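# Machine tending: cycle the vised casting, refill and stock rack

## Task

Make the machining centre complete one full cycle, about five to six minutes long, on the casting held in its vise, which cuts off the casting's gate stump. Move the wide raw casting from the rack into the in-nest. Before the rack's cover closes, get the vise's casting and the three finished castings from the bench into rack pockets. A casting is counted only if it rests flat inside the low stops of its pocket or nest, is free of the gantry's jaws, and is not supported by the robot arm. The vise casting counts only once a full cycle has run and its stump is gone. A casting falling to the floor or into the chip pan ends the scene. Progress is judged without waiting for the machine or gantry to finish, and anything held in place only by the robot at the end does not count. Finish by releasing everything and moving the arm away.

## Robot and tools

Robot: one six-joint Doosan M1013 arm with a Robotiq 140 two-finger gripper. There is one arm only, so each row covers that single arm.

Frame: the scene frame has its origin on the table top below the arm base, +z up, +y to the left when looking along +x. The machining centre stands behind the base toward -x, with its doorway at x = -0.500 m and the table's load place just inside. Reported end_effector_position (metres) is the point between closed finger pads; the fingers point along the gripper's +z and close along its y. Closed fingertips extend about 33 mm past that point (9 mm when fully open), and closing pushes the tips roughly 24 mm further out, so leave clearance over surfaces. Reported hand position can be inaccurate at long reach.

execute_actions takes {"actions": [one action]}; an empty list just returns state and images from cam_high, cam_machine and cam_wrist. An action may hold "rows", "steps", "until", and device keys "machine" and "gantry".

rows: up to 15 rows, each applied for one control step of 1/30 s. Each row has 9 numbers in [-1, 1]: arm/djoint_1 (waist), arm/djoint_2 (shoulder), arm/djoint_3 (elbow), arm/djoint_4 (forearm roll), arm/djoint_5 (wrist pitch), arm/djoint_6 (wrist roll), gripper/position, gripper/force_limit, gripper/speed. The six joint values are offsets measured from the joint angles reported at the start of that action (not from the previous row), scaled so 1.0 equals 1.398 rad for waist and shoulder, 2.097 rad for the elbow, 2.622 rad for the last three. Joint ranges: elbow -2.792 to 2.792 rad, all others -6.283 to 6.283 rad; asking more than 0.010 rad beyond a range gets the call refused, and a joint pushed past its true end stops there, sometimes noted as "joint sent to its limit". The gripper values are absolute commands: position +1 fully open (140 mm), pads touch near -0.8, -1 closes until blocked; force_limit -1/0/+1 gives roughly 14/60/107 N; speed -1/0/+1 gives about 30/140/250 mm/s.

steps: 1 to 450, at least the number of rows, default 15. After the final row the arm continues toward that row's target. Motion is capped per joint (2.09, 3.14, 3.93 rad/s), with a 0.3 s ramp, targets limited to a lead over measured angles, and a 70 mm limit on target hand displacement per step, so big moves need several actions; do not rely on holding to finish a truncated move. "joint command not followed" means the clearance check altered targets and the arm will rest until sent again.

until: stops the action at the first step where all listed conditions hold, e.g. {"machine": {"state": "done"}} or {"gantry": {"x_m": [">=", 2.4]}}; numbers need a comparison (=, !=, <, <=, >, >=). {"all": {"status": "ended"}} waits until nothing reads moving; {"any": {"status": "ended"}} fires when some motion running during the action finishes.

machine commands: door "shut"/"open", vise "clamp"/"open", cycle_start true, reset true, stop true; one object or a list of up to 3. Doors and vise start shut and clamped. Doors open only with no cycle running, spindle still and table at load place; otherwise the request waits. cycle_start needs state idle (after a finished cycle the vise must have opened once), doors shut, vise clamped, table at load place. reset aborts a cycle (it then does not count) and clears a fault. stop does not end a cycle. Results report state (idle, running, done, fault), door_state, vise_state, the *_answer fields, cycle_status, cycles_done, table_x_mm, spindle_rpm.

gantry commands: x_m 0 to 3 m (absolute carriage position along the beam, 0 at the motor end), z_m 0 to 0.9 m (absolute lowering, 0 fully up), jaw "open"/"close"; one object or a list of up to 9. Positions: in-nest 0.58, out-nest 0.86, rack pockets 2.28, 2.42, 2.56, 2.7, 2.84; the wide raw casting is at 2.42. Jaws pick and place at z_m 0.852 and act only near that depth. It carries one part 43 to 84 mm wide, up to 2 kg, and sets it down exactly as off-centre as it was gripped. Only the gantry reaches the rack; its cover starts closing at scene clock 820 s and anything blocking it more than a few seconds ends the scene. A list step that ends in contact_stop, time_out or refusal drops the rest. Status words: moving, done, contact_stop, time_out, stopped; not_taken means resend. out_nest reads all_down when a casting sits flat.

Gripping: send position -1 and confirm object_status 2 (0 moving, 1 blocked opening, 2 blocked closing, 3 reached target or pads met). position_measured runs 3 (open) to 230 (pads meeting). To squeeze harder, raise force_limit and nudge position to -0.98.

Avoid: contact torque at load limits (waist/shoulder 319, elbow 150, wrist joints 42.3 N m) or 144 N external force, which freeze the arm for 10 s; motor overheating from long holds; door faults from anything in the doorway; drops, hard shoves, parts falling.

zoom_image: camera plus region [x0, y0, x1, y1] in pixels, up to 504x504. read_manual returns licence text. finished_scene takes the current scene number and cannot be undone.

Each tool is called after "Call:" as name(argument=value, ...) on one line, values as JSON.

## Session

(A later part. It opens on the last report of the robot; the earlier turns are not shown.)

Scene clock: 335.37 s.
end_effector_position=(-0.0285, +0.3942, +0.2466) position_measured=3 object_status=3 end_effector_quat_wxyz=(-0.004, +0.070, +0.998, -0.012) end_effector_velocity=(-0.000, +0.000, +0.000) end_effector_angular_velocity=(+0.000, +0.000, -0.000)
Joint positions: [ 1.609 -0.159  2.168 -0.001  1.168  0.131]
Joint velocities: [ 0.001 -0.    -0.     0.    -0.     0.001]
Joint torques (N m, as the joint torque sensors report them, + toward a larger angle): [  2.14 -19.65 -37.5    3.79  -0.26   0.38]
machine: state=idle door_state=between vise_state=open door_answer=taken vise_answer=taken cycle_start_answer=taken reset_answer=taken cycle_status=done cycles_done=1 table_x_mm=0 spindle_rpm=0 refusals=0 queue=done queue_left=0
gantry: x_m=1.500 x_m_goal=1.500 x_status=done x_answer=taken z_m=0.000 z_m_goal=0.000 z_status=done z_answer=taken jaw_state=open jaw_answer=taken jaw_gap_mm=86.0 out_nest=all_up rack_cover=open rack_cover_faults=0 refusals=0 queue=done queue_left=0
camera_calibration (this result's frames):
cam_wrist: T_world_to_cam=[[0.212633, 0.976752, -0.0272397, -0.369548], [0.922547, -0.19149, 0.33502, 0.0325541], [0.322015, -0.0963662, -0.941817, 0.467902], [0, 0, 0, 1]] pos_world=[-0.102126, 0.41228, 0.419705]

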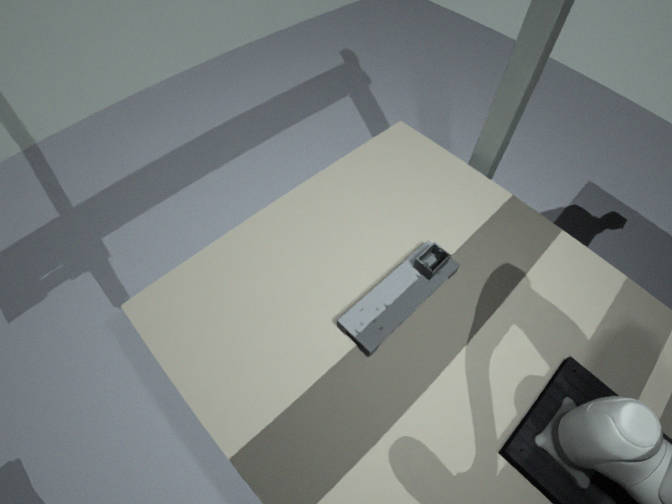

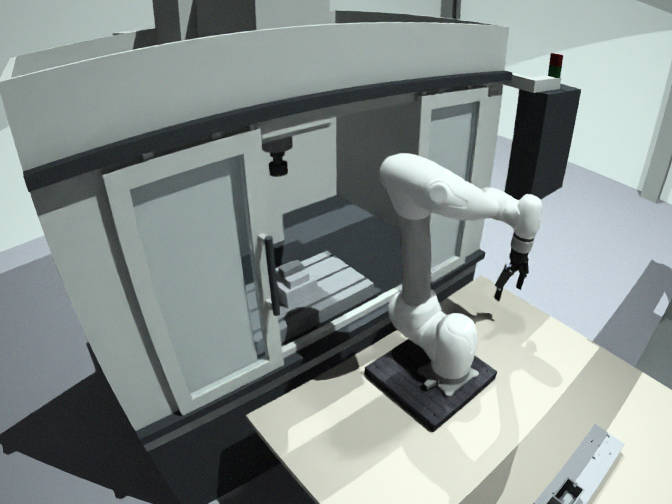

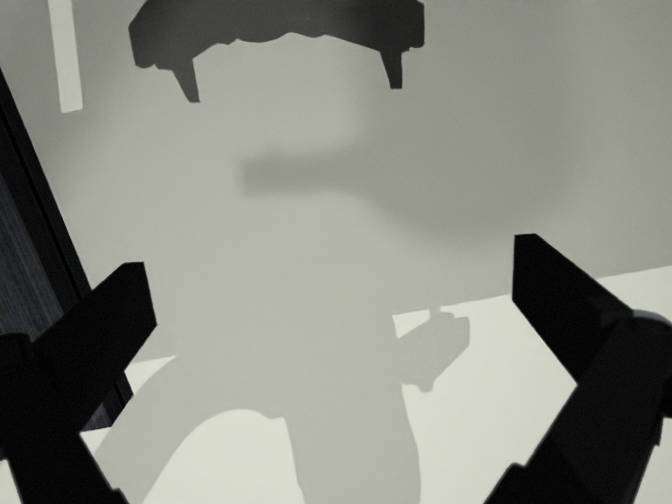

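Call:
execute_actions(actions=[{"rows":[[1,0,0,0,0,0.617,1,0,0]],"steps":60}])

Call:
execute_actions(actions=[{"rows":[[0.274,0,-0.1,0,0.08,0,1,0,0]],"steps":40}])

Call:
execute_actions(actions=[{"rows":[[0,0.168,-0.151,0,0.018,0,1,0,0]],"steps":45}])

Scene clock: 347.87 s.
end_effector_position=(-0.3941, +0.0356, +0.2458) position_measured=3 object_status=3 end_effector_quat_wxyz=(+0.011, +0.179, +0.984, +0.006) end_effector_velocity=(-0.000, +0.000, +0.000) end_effector_angular_velocity=(-0.000, +0.000, -0.000)
Joint positions: [ 3.007 -0.159  2.168 -0.001  1.168  1.748]
Joint velocities: [-0. -0. -0.  0. -0. -0.]
Joint torques (N m, as the joint torque sensors report them, + toward a larger angle): [ -0.42 -20.17 -37.22   4.22   0.01   0.28]
machine: state=idle door_state=open vise_state=open door_answer=taken vise_answer=taken cycle_start_answer=taken reset_answer=taken cycle_status=done cycles_done=1 table_x_mm=0 spindle_rpm=0 refusals=0 queue=done queue_left=0
gantry: x_m=1.500 x_m_goal=1.500 x_status=done x_answer=taken z_m=0.000 z_m_goal=0.000 z_status=done z_answer=taken jaw_state=open jaw_answer=taken jaw_gap_mm=86.0 out_nest=all_up rack_cover=open rack_cover_faults=0 refusals=0 queue=done queue_left=0
camera_calibration (this result's frames):
cam_wrist: T_world_to_cam=[[0.420485, 0.907199, 0.0134822, 0.132808], [0.845385, -0.397142, 0.357215, 0.272853], [0.32942, -0.138806, -0.933925, 0.552766], [0, 0, 0, 1]] pos_world=[-0.468602, 0.0646049, 0.416985]

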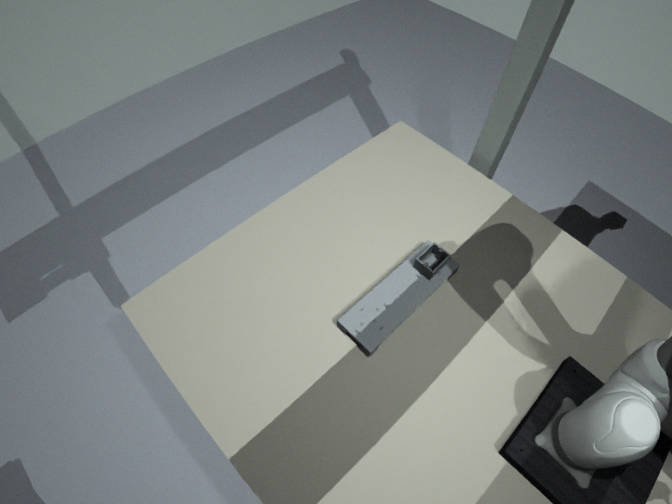

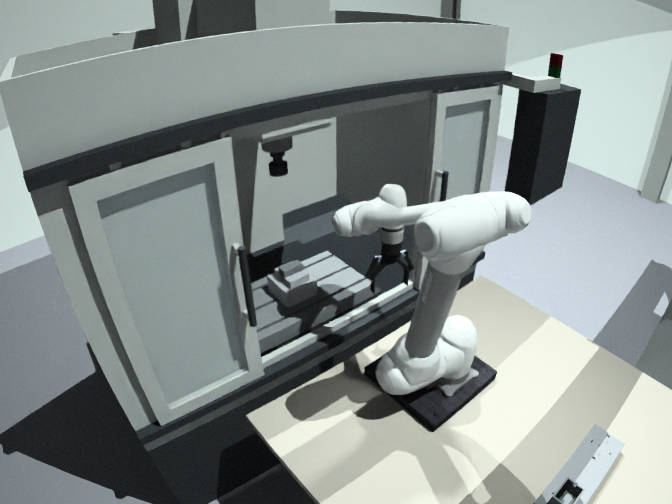

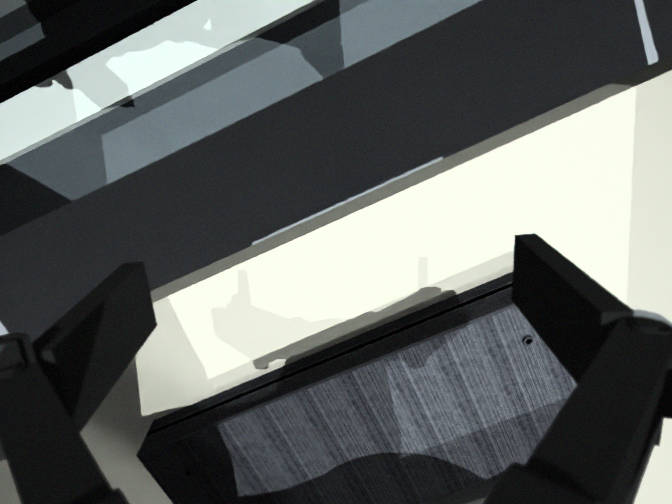

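Scene clock: 349.20 s.
end_effector_position=(-0.4160, -0.1242, +0.3546) position_measured=3 object_status=3 end_effector_quat_wxyz=(+0.012, -0.012, +1.000, +0.010) end_effector_velocity=(+0.000, +0.000, +0.000) end_effector_angular_velocity=(+0.000, +0.000, -0.000)
Joint positions: [ 3.39  -0.159  1.958 -0.001  1.377  1.748]
Joint velocities: [ 0.    -0.001  0.    -0.    -0.     0.   ]
Joint torques (N m, as the joint torque sensors report them, + toward a larger angle): [  0.32 -22.54 -40.2    4.58   0.06  -0.01]
machine: state=idle door_state=open vise_state=open door_answer=taken vise_answer=taken cycle_start_answer=taken reset_answer=taken cycle_status=done cycles_done=1 table_x_mm=0 spindle_rpm=0 refusals=0 queue=done queue_left=0
gantry: x_m=1.500 x_m_goal=1.500 x_status=done x_answer=taken z_m=0.000 z_m_goal=0.000 z_status=done z_answer=taken jaw_state=open jaw_answer=taken jaw_gap_mm=86.0 out_nest=all_up rack_cover=open rack_cover_faults=0 refusals=0 queue=done queue_left=0
camera_calibration (this result's frames):
cam_wrist: T_world_to_cam=[[0.0511073, 0.998524, 0.0183941, 0.141474], [0.931121, -0.054301, 0.360644, 0.266093], [0.361111, -0.00130447, -0.932522, 0.669195], [0, 0, 0, 1]] pos_world=[-0.496649, -0.125943, 0.525472]

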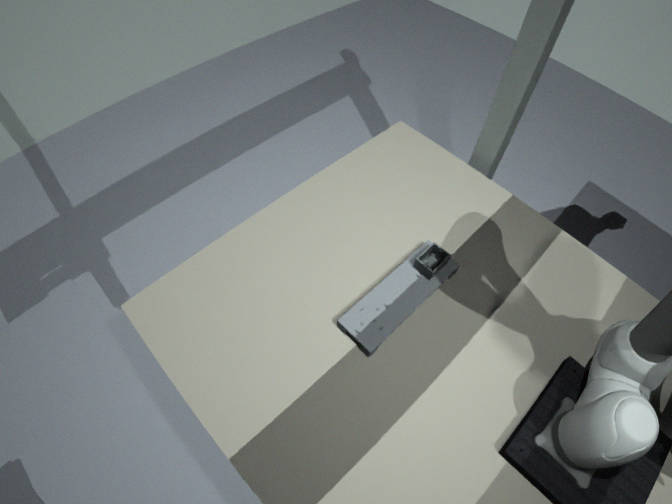

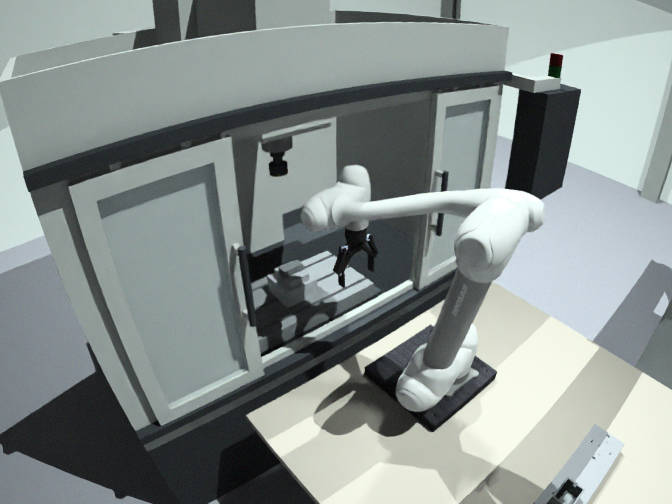

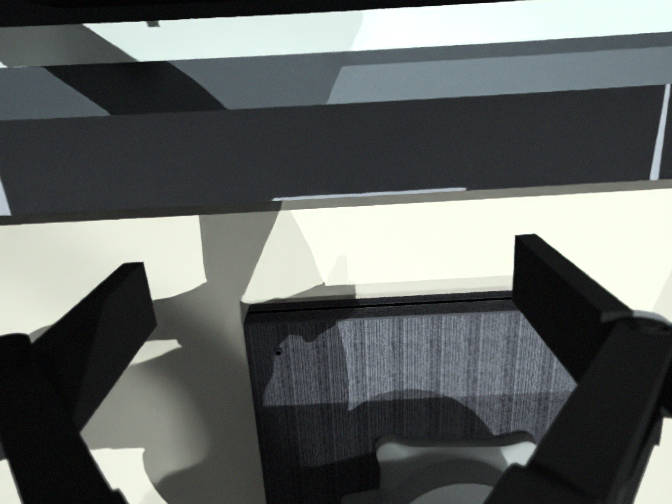

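Scene clock: 350.70 s.
end_effector_position=(-0.5774, -0.1578, +0.4066) position_measured=3 object_status=3 end_effector_quat_wxyz=(-0.005, -0.012, +1.000, +0.007) end_effector_velocity=(+0.001, +0.000, +0.002) end_effector_angular_velocity=(-0.001, +0.003, -0.001)
Joint positions: [ 3.39   0.076  1.641 -0.001  1.425  1.748]
Joint velocities: [-0.001 -0.003  0.     0.    -0.     0.001]
Joint torques (N m, as the joint torque sensors report them, + toward a larger angle): [  4.19 -47.29 -40.28   4.67   0.56   0.1 ]
machine: state=idle door_state=open vise_state=open door_answer=taken vise_answer=taken cycle_start_answer=taken reset_answer=taken cycle_status=done cycles_done=1 table_x_mm=0 spindle_rpm=0 refusals=0 queue=done queue_left=0
gantry: x_m=1.500 x_m_goal=1.500 x_status=done x_answer=taken z_m=0.000 z_m_goal=0.000 z_status=done z_answer=taken jaw_state=open jaw_answer=taken jaw_gap_mm=86.0 out_nest=all_up rack_cover=open rack_cover_faults=0 refusals=0 queue=done queue_left=0
camera_calibration (this result's frames):
cam_wrist: T_world_to_cam=[[0.0511435, 0.998644, 0.00976967, 0.185915], [0.942834, -0.0515065, 0.329257, 0.415723], [0.329314, -0.00762819, -0.94419, 0.761241], [0, 0, 0, 1]] pos_world=[-0.652153, -0.158444, 0.58006]

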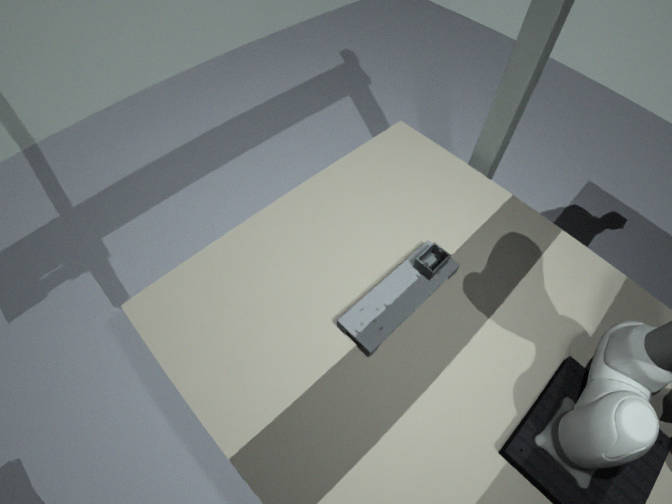

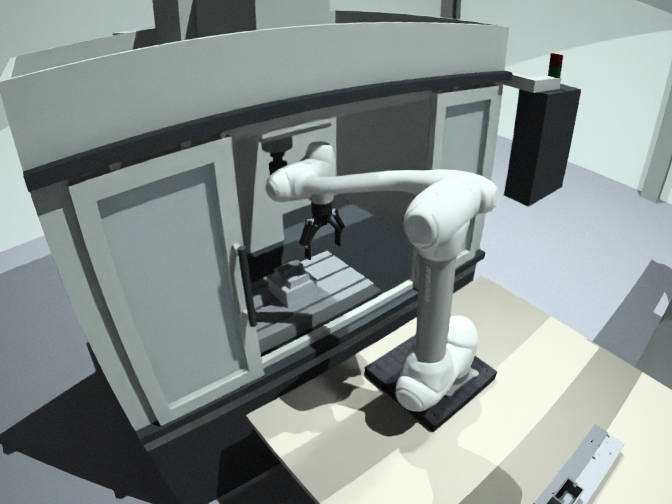

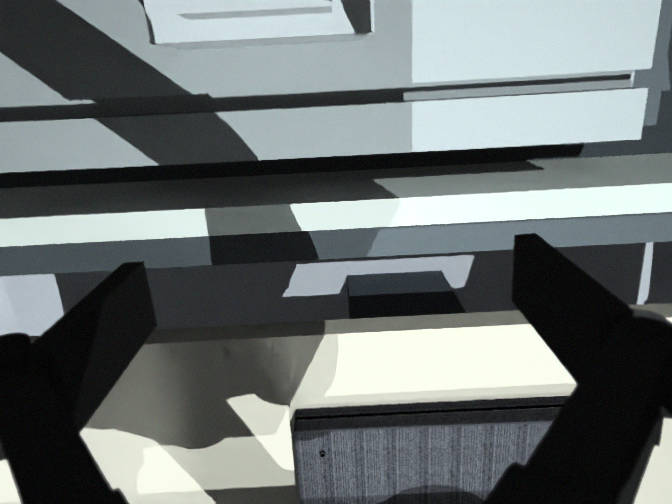

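Call:
execute_actions(actions=[{"rows":[[0.021,0.17,-0.094,0,-0.015,0.011,1,0,0]],"steps":45}])

Scene clock: 359.63 s.
end_effector_position=(-0.7095, -0.2062, +0.3565) position_measured=3 object_status=3 end_effector_quat_wxyz=(-0.004, -0.012, +1.000, +0.007) end_effector_velocity=(-0.000, +0.000, -0.001) end_effector_angular_velocity=(-0.000, -0.001, -0.000)
Joint positions: [ 3.419  0.314  1.444 -0.001  1.385  1.777]
Joint velocities: [-0.     0.001  0.     0.    -0.    -0.   ]
Joint torques (N m, as the joint torque sensors report them, + toward a larger angle): [ -0.6  -73.71 -41.03   4.65   0.04   0.17]
machine: state=idle door_state=open vise_state=open door_answer=taken vise_answer=taken cycle_start_answer=taken reset_answer=taken cycle_status=done cycles_done=1 table_x_mm=0 spindle_rpm=0 refusals=0 queue=done queue_left=0
gantry: x_m=1.500 x_m_goal=1.500 x_status=done x_answer=taken z_m=0.000 z_m_goal=0.000 z_status=done z_answer=taken jaw_state=open jaw_answer=taken jaw_gap_mm=86.0 out_nest=all_up rack_cover=open rack_cover_faults=0 refusals=0 queue=done queue_left=0
camera_calibration (this result's frames):
cam_wrist: T_world_to_cam=[[0.0505673, 0.998669, 0.0101105, 0.240952], [0.942477, -0.0510665, 0.330346, 0.553728], [0.330423, -0.00717583, -0.943806, 0.757832], [0, 0, 0, 1]] pos_world=[-0.784466, -0.206917, 0.529887]

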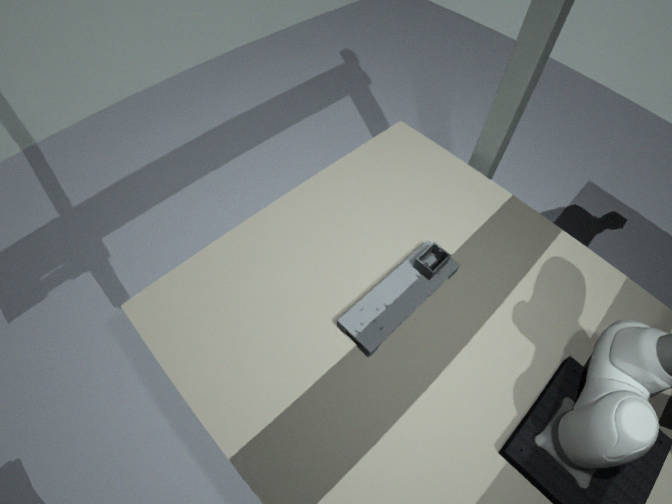

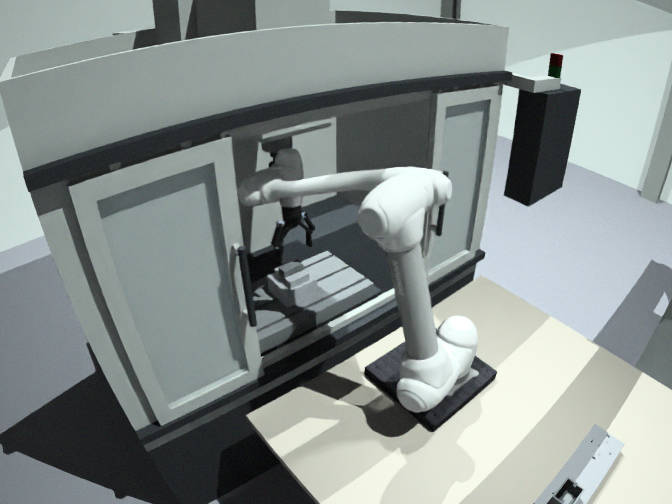

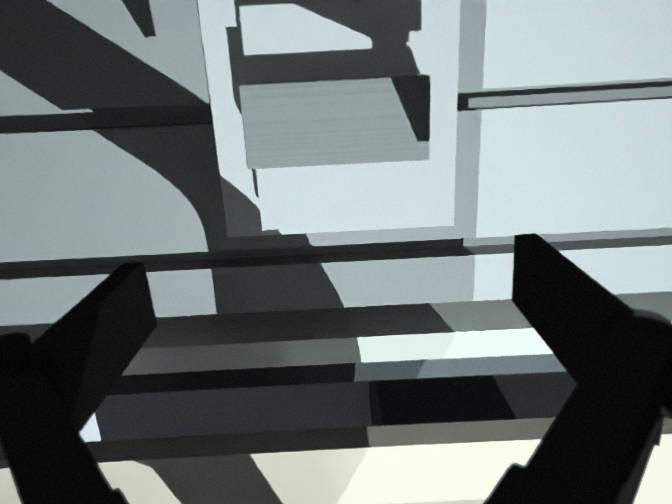

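Call:
execute_actions(actions=[{"rows":[[-0.014,0.066,-0.019,0,-0.02,-0.008,1,0,0]],"steps":35}])

Scene clock: 369.63 s.
end_effector_position=(-0.7601, -0.2015, +0.3083) position_measured=3 object_status=3 end_effector_quat_wxyz=(-0.004, -0.013, +1.000, +0.007) end_effector_velocity=(-0.000, +0.001, -0.001) end_effector_angular_velocity=(+0.000, -0.001, -0.000)
Joint positions: [ 3.4    0.406  1.405 -0.001  1.333  1.756]
Joint velocities: [-0.001  0.001 -0.    -0.    -0.    -0.   ]
Joint torques (N m, as the joint torque sensors report them, + toward a larger angle): [  1.72 -80.67 -39.79   4.49  -0.31   0.36]
machine: state=idle door_state=open vise_state=open door_answer=taken vise_answer=taken cycle_start_answer=taken reset_answer=taken cycle_status=done cycles_done=1 table_x_mm=0 spindle_rpm=0 refusals=0 queue=done queue_left=0
gantry: x_m=1.500 x_m_goal=1.500 x_status=done x_answer=taken z_m=0.000 z_m_goal=0.000 z_status=done z_answer=taken jaw_state=open jaw_answer=taken jaw_gap_mm=86.0 out_nest=all_up rack_cover=open rack_cover_faults=0 refusals=0 queue=done queue_left=0
camera_calibration (this result's frames):
cam_wrist: T_world_to_cam=[[0.0491012, 0.998742, 0.0101442, 0.238198], [0.942543, -0.0496939, 0.330368, 0.617893], [0.330457, -0.00666011, -0.943798, 0.729215], [0, 0, 0, 1]] pos_world=[-0.835061, -0.202336, 0.481683]

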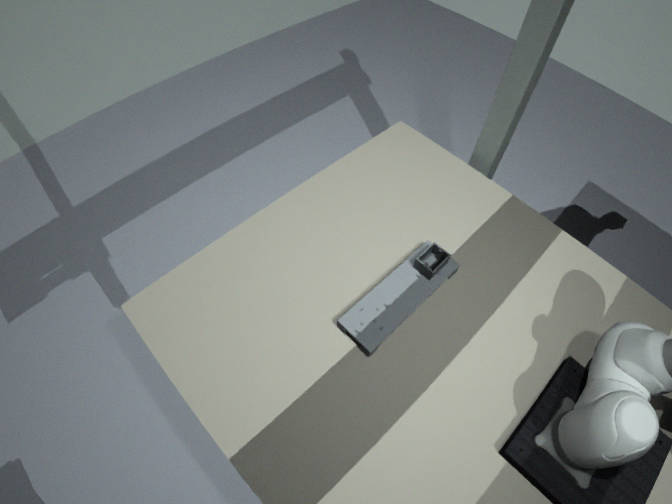

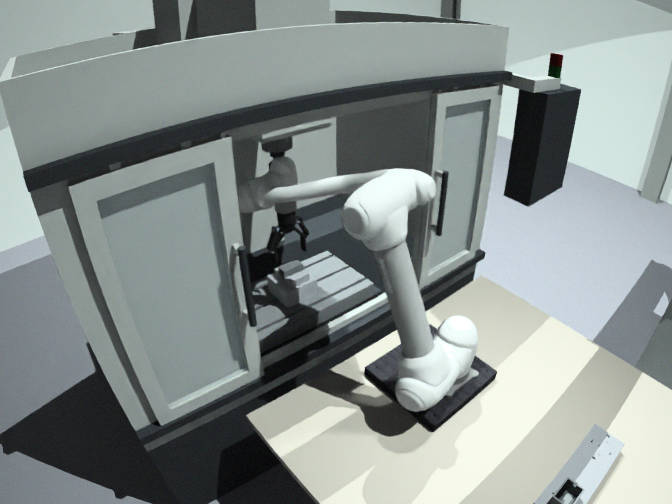

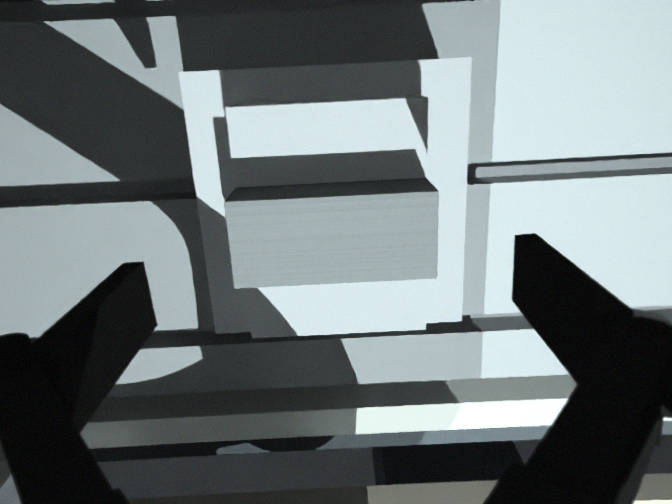

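Call:
zoom_image(camera="cam_machine", region=[240,220,380,325])

Region (240, 220, 380, 325) of cam_machine's 672x504 image, scaled by 3.600, with more detail than that image has; it fills the top 378 rows of this view, and the rest is white.

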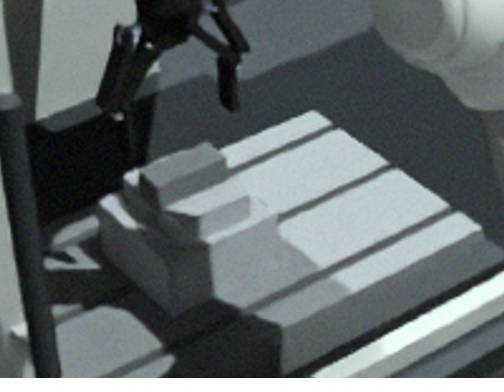

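Call:
execute_actions(actions=[{"rows":[[0,0.021,0.035,0,-0.04,0,1,0,0]],"steps":35}])

Call:
execute_actions(actions=[{"rows":[[0,0,0,0,0,0,-1,0.3,0]],"steps":25}])

Scene clock: 381.87 s.
end_effector_position=(-0.7615, -0.2009, +0.2459) position_measured=3 object_status=3 end_effector_quat_wxyz=(-0.005, -0.013, +1.000, +0.007) end_effector_velocity=(+0.000, -0.001, -0.001) end_effector_angular_velocity=(+0.000, -0.001, +0.002)
Joint positions: [ 3.4    0.435  1.478 -0.001  1.228  1.756]
Joint velocities: [ 0.001  0.001 -0.    -0.    -0.    -0.   ]
Joint torques (N m, as the joint torque sensors report them, + toward a larger angle): [ -0.4  -80.1  -39.37   4.51  -0.08   0.13]
machine: state=idle door_state=open vise_state=open door_answer=taken vise_answer=taken cycle_start_answer=taken reset_answer=taken cycle_status=done cycles_done=1 table_x_mm=0 spindle_rpm=0 refusals=0 queue=done queue_left=0
gantry: x_m=1.500 x_m_goal=1.500 x_status=done x_answer=taken z_m=0.000 z_m_goal=0.000 z_status=done z_answer=taken jaw_state=open jaw_answer=taken jaw_gap_mm=86.0 out_nest=all_up rack_cover=open rack_cover_faults=0 refusals=0 queue=done queue_left=0
camera_calibration (this result's frames):
cam_wrist: T_world_to_cam=[[0.0489763, 0.998754, 0.00957346, 0.238357], [0.943223, -0.0494017, 0.328466, 0.640956], [0.32853, -0.00705715, -0.944467, 0.6694], [0, 0, 0, 1]] pos_world=[-0.836156, -0.201672, 0.419412]

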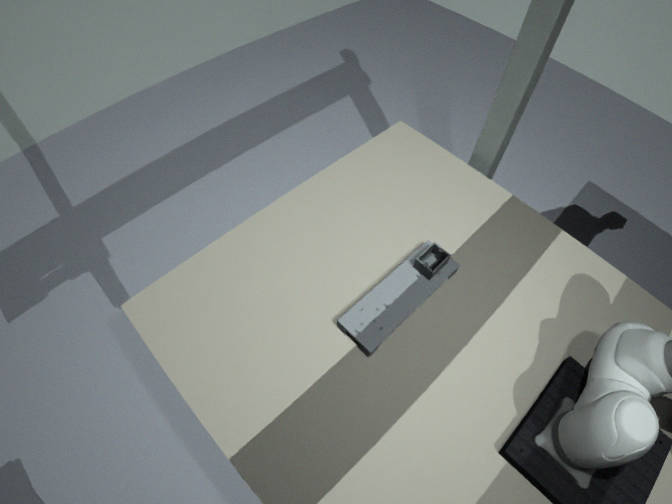

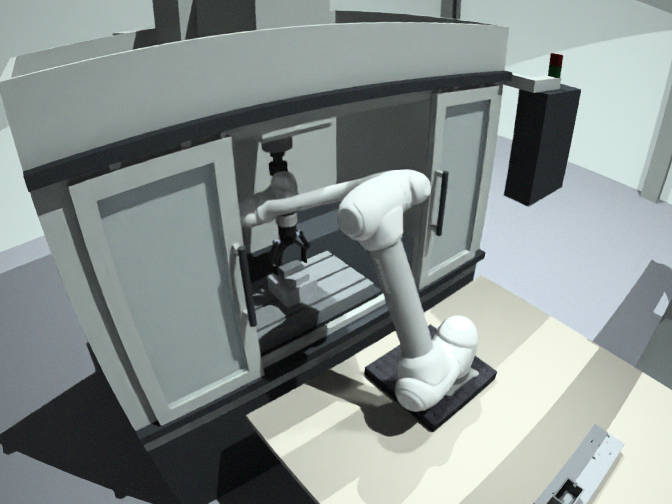

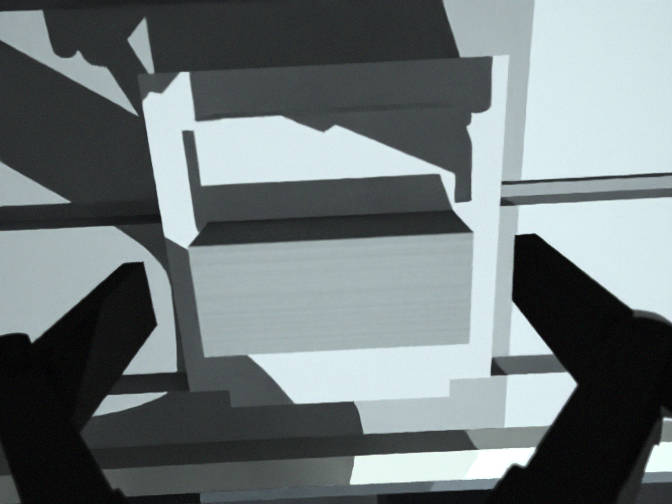

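Scene clock: 382.70 s.
end_effector_position=(-0.7616, -0.2009, +0.2460) position_measured=80 object_status=2 end_effector_quat_wxyz=(-0.005, -0.013, +1.000, +0.007) end_effector_velocity=(+0.000, -0.000, -0.000) end_effector_angular_velocity=(-0.000, -0.000, -0.000)
Joint positions: [ 3.4    0.435  1.478 -0.001  1.228  1.756]
Joint velocities: [-0. -0.  0.  0. -0.  0.]
Joint torques (N m, as the joint torque sensors report them, + toward a larger angle): [  4.51 -56.82 -25.14   5.25  -2.09   0.19]
machine: state=idle door_state=open vise_state=open door_answer=taken vise_answer=taken cycle_start_answer=taken reset_answer=taken cycle_status=done cycles_done=1 table_x_mm=0 spindle_rpm=0 refusals=0 queue=done queue_left=0
gantry: x_m=1.500 x_m_goal=1.500 x_status=done x_answer=taken z_m=0.000 z_m_goal=0.000 z_status=done z_answer=taken jaw_state=open jaw_answer=taken jaw_gap_mm=86.0 out_nest=all_up rack_cover=open rack_cover_faults=0 refusals=0 queue=done queue_left=0
camera_calibration (this result's frames):
cam_wrist: T_world_to_cam=[[0.0490117, 0.998753, 0.00955083, 0.238359], [0.943303, -0.0494294, 0.328233, 0.64111], [0.328296, -0.00707792, -0.944548, 0.669406], [0, 0, 0, 1]] pos_world=[-0.836207, -0.201634, 0.419577]

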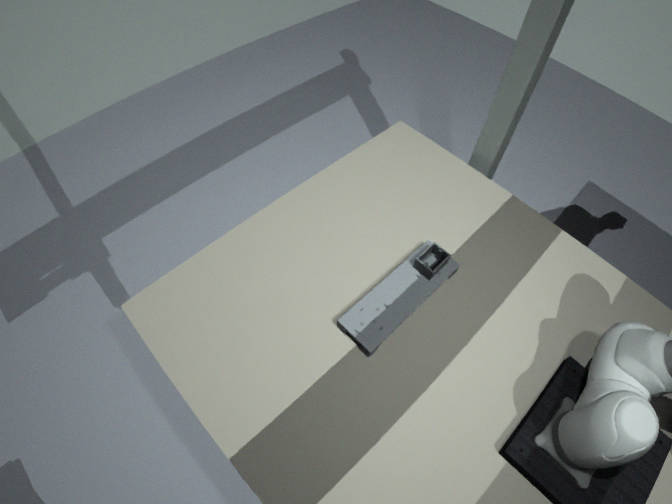

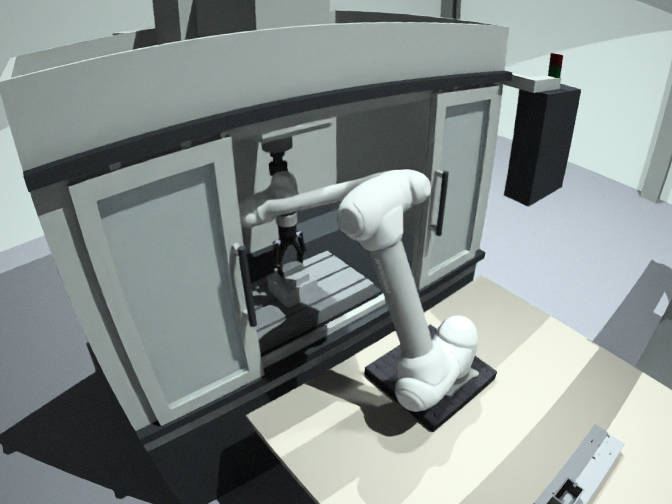

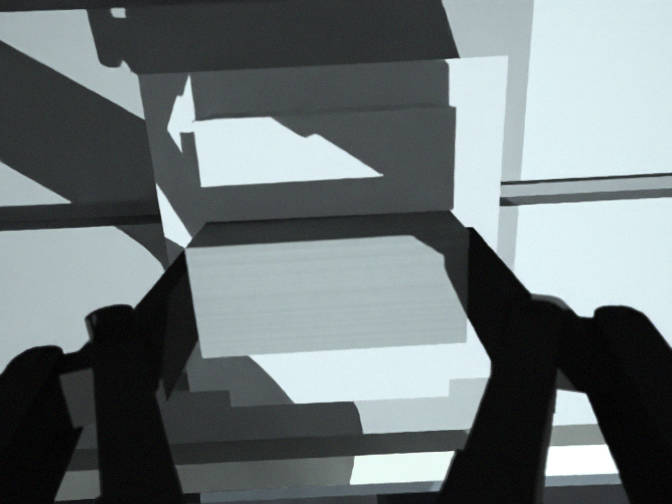

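Call:
execute_actions(actions=[{"rows":[[0,-0.012,-0.02,0,0.023,0,-1,0.3,0]],"steps":30}])

Scene clock: 387.27 s.
end_effector_position=(-0.7614, -0.2014, +0.2815) position_measured=80 object_status=2 end_effector_quat_wxyz=(-0.005, -0.013, +1.000, +0.007) end_effector_velocity=(-0.000, +0.000, -0.001) end_effector_angular_velocity=(+0.001, -0.001, +0.000)
Joint positions: [ 3.4    0.418  1.436 -0.001  1.288  1.756]
Joint velocities: [-0.     0.002 -0.    -0.    -0.    -0.   ]
Joint torques (N m, as the joint torque sensors report them, + toward a larger angle): [  2.07 -83.65 -42.21   4.55  -0.16   0.04]
machine: state=idle door_state=open vise_state=open door_answer=taken vise_answer=taken cycle_start_answer=taken reset_answer=taken cycle_status=done cycles_done=1 table_x_mm=0 spindle_rpm=0 refusals=0 queue=done queue_left=0
gantry: x_m=1.500 x_m_goal=1.500 x_status=done x_answer=taken z_m=0.000 z_m_goal=0.000 z_status=done z_answer=taken jaw_state=open jaw_answer=taken jaw_gap_mm=86.0 out_nest=all_up rack_cover=open rack_cover_faults=0 refusals=0 queue=done queue_left=0
camera_calibration (this result's frames):
cam_wrist: T_world_to_cam=[[0.0490865, 0.998745, 0.0099787, 0.238402], [0.942791, -0.0496302, 0.32967, 0.628354], [0.329752, -0.00677451, -0.944043, 0.703901], [0, 0, 0, 1]] pos_world=[-0.836221, -0.202149, 0.454984]

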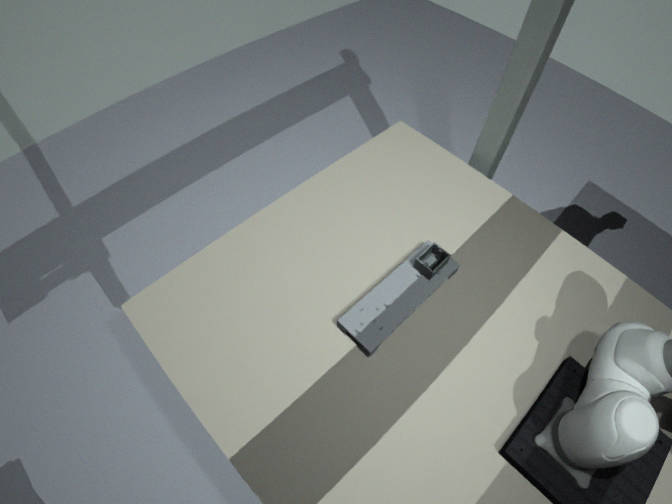

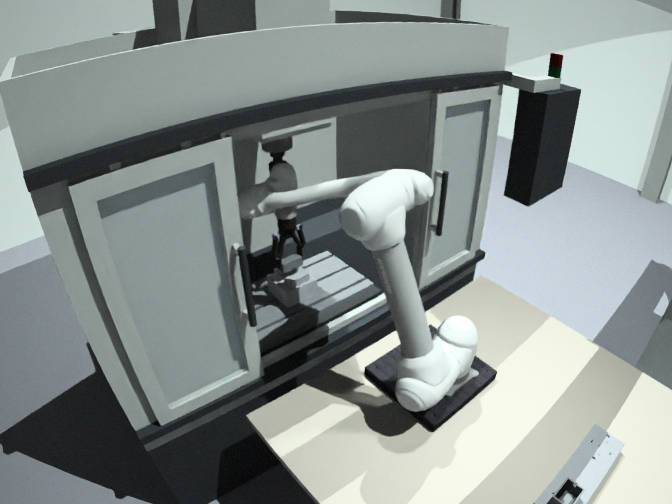

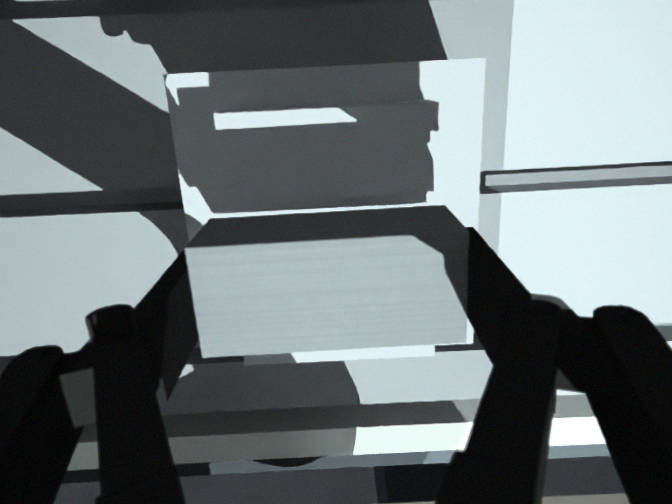

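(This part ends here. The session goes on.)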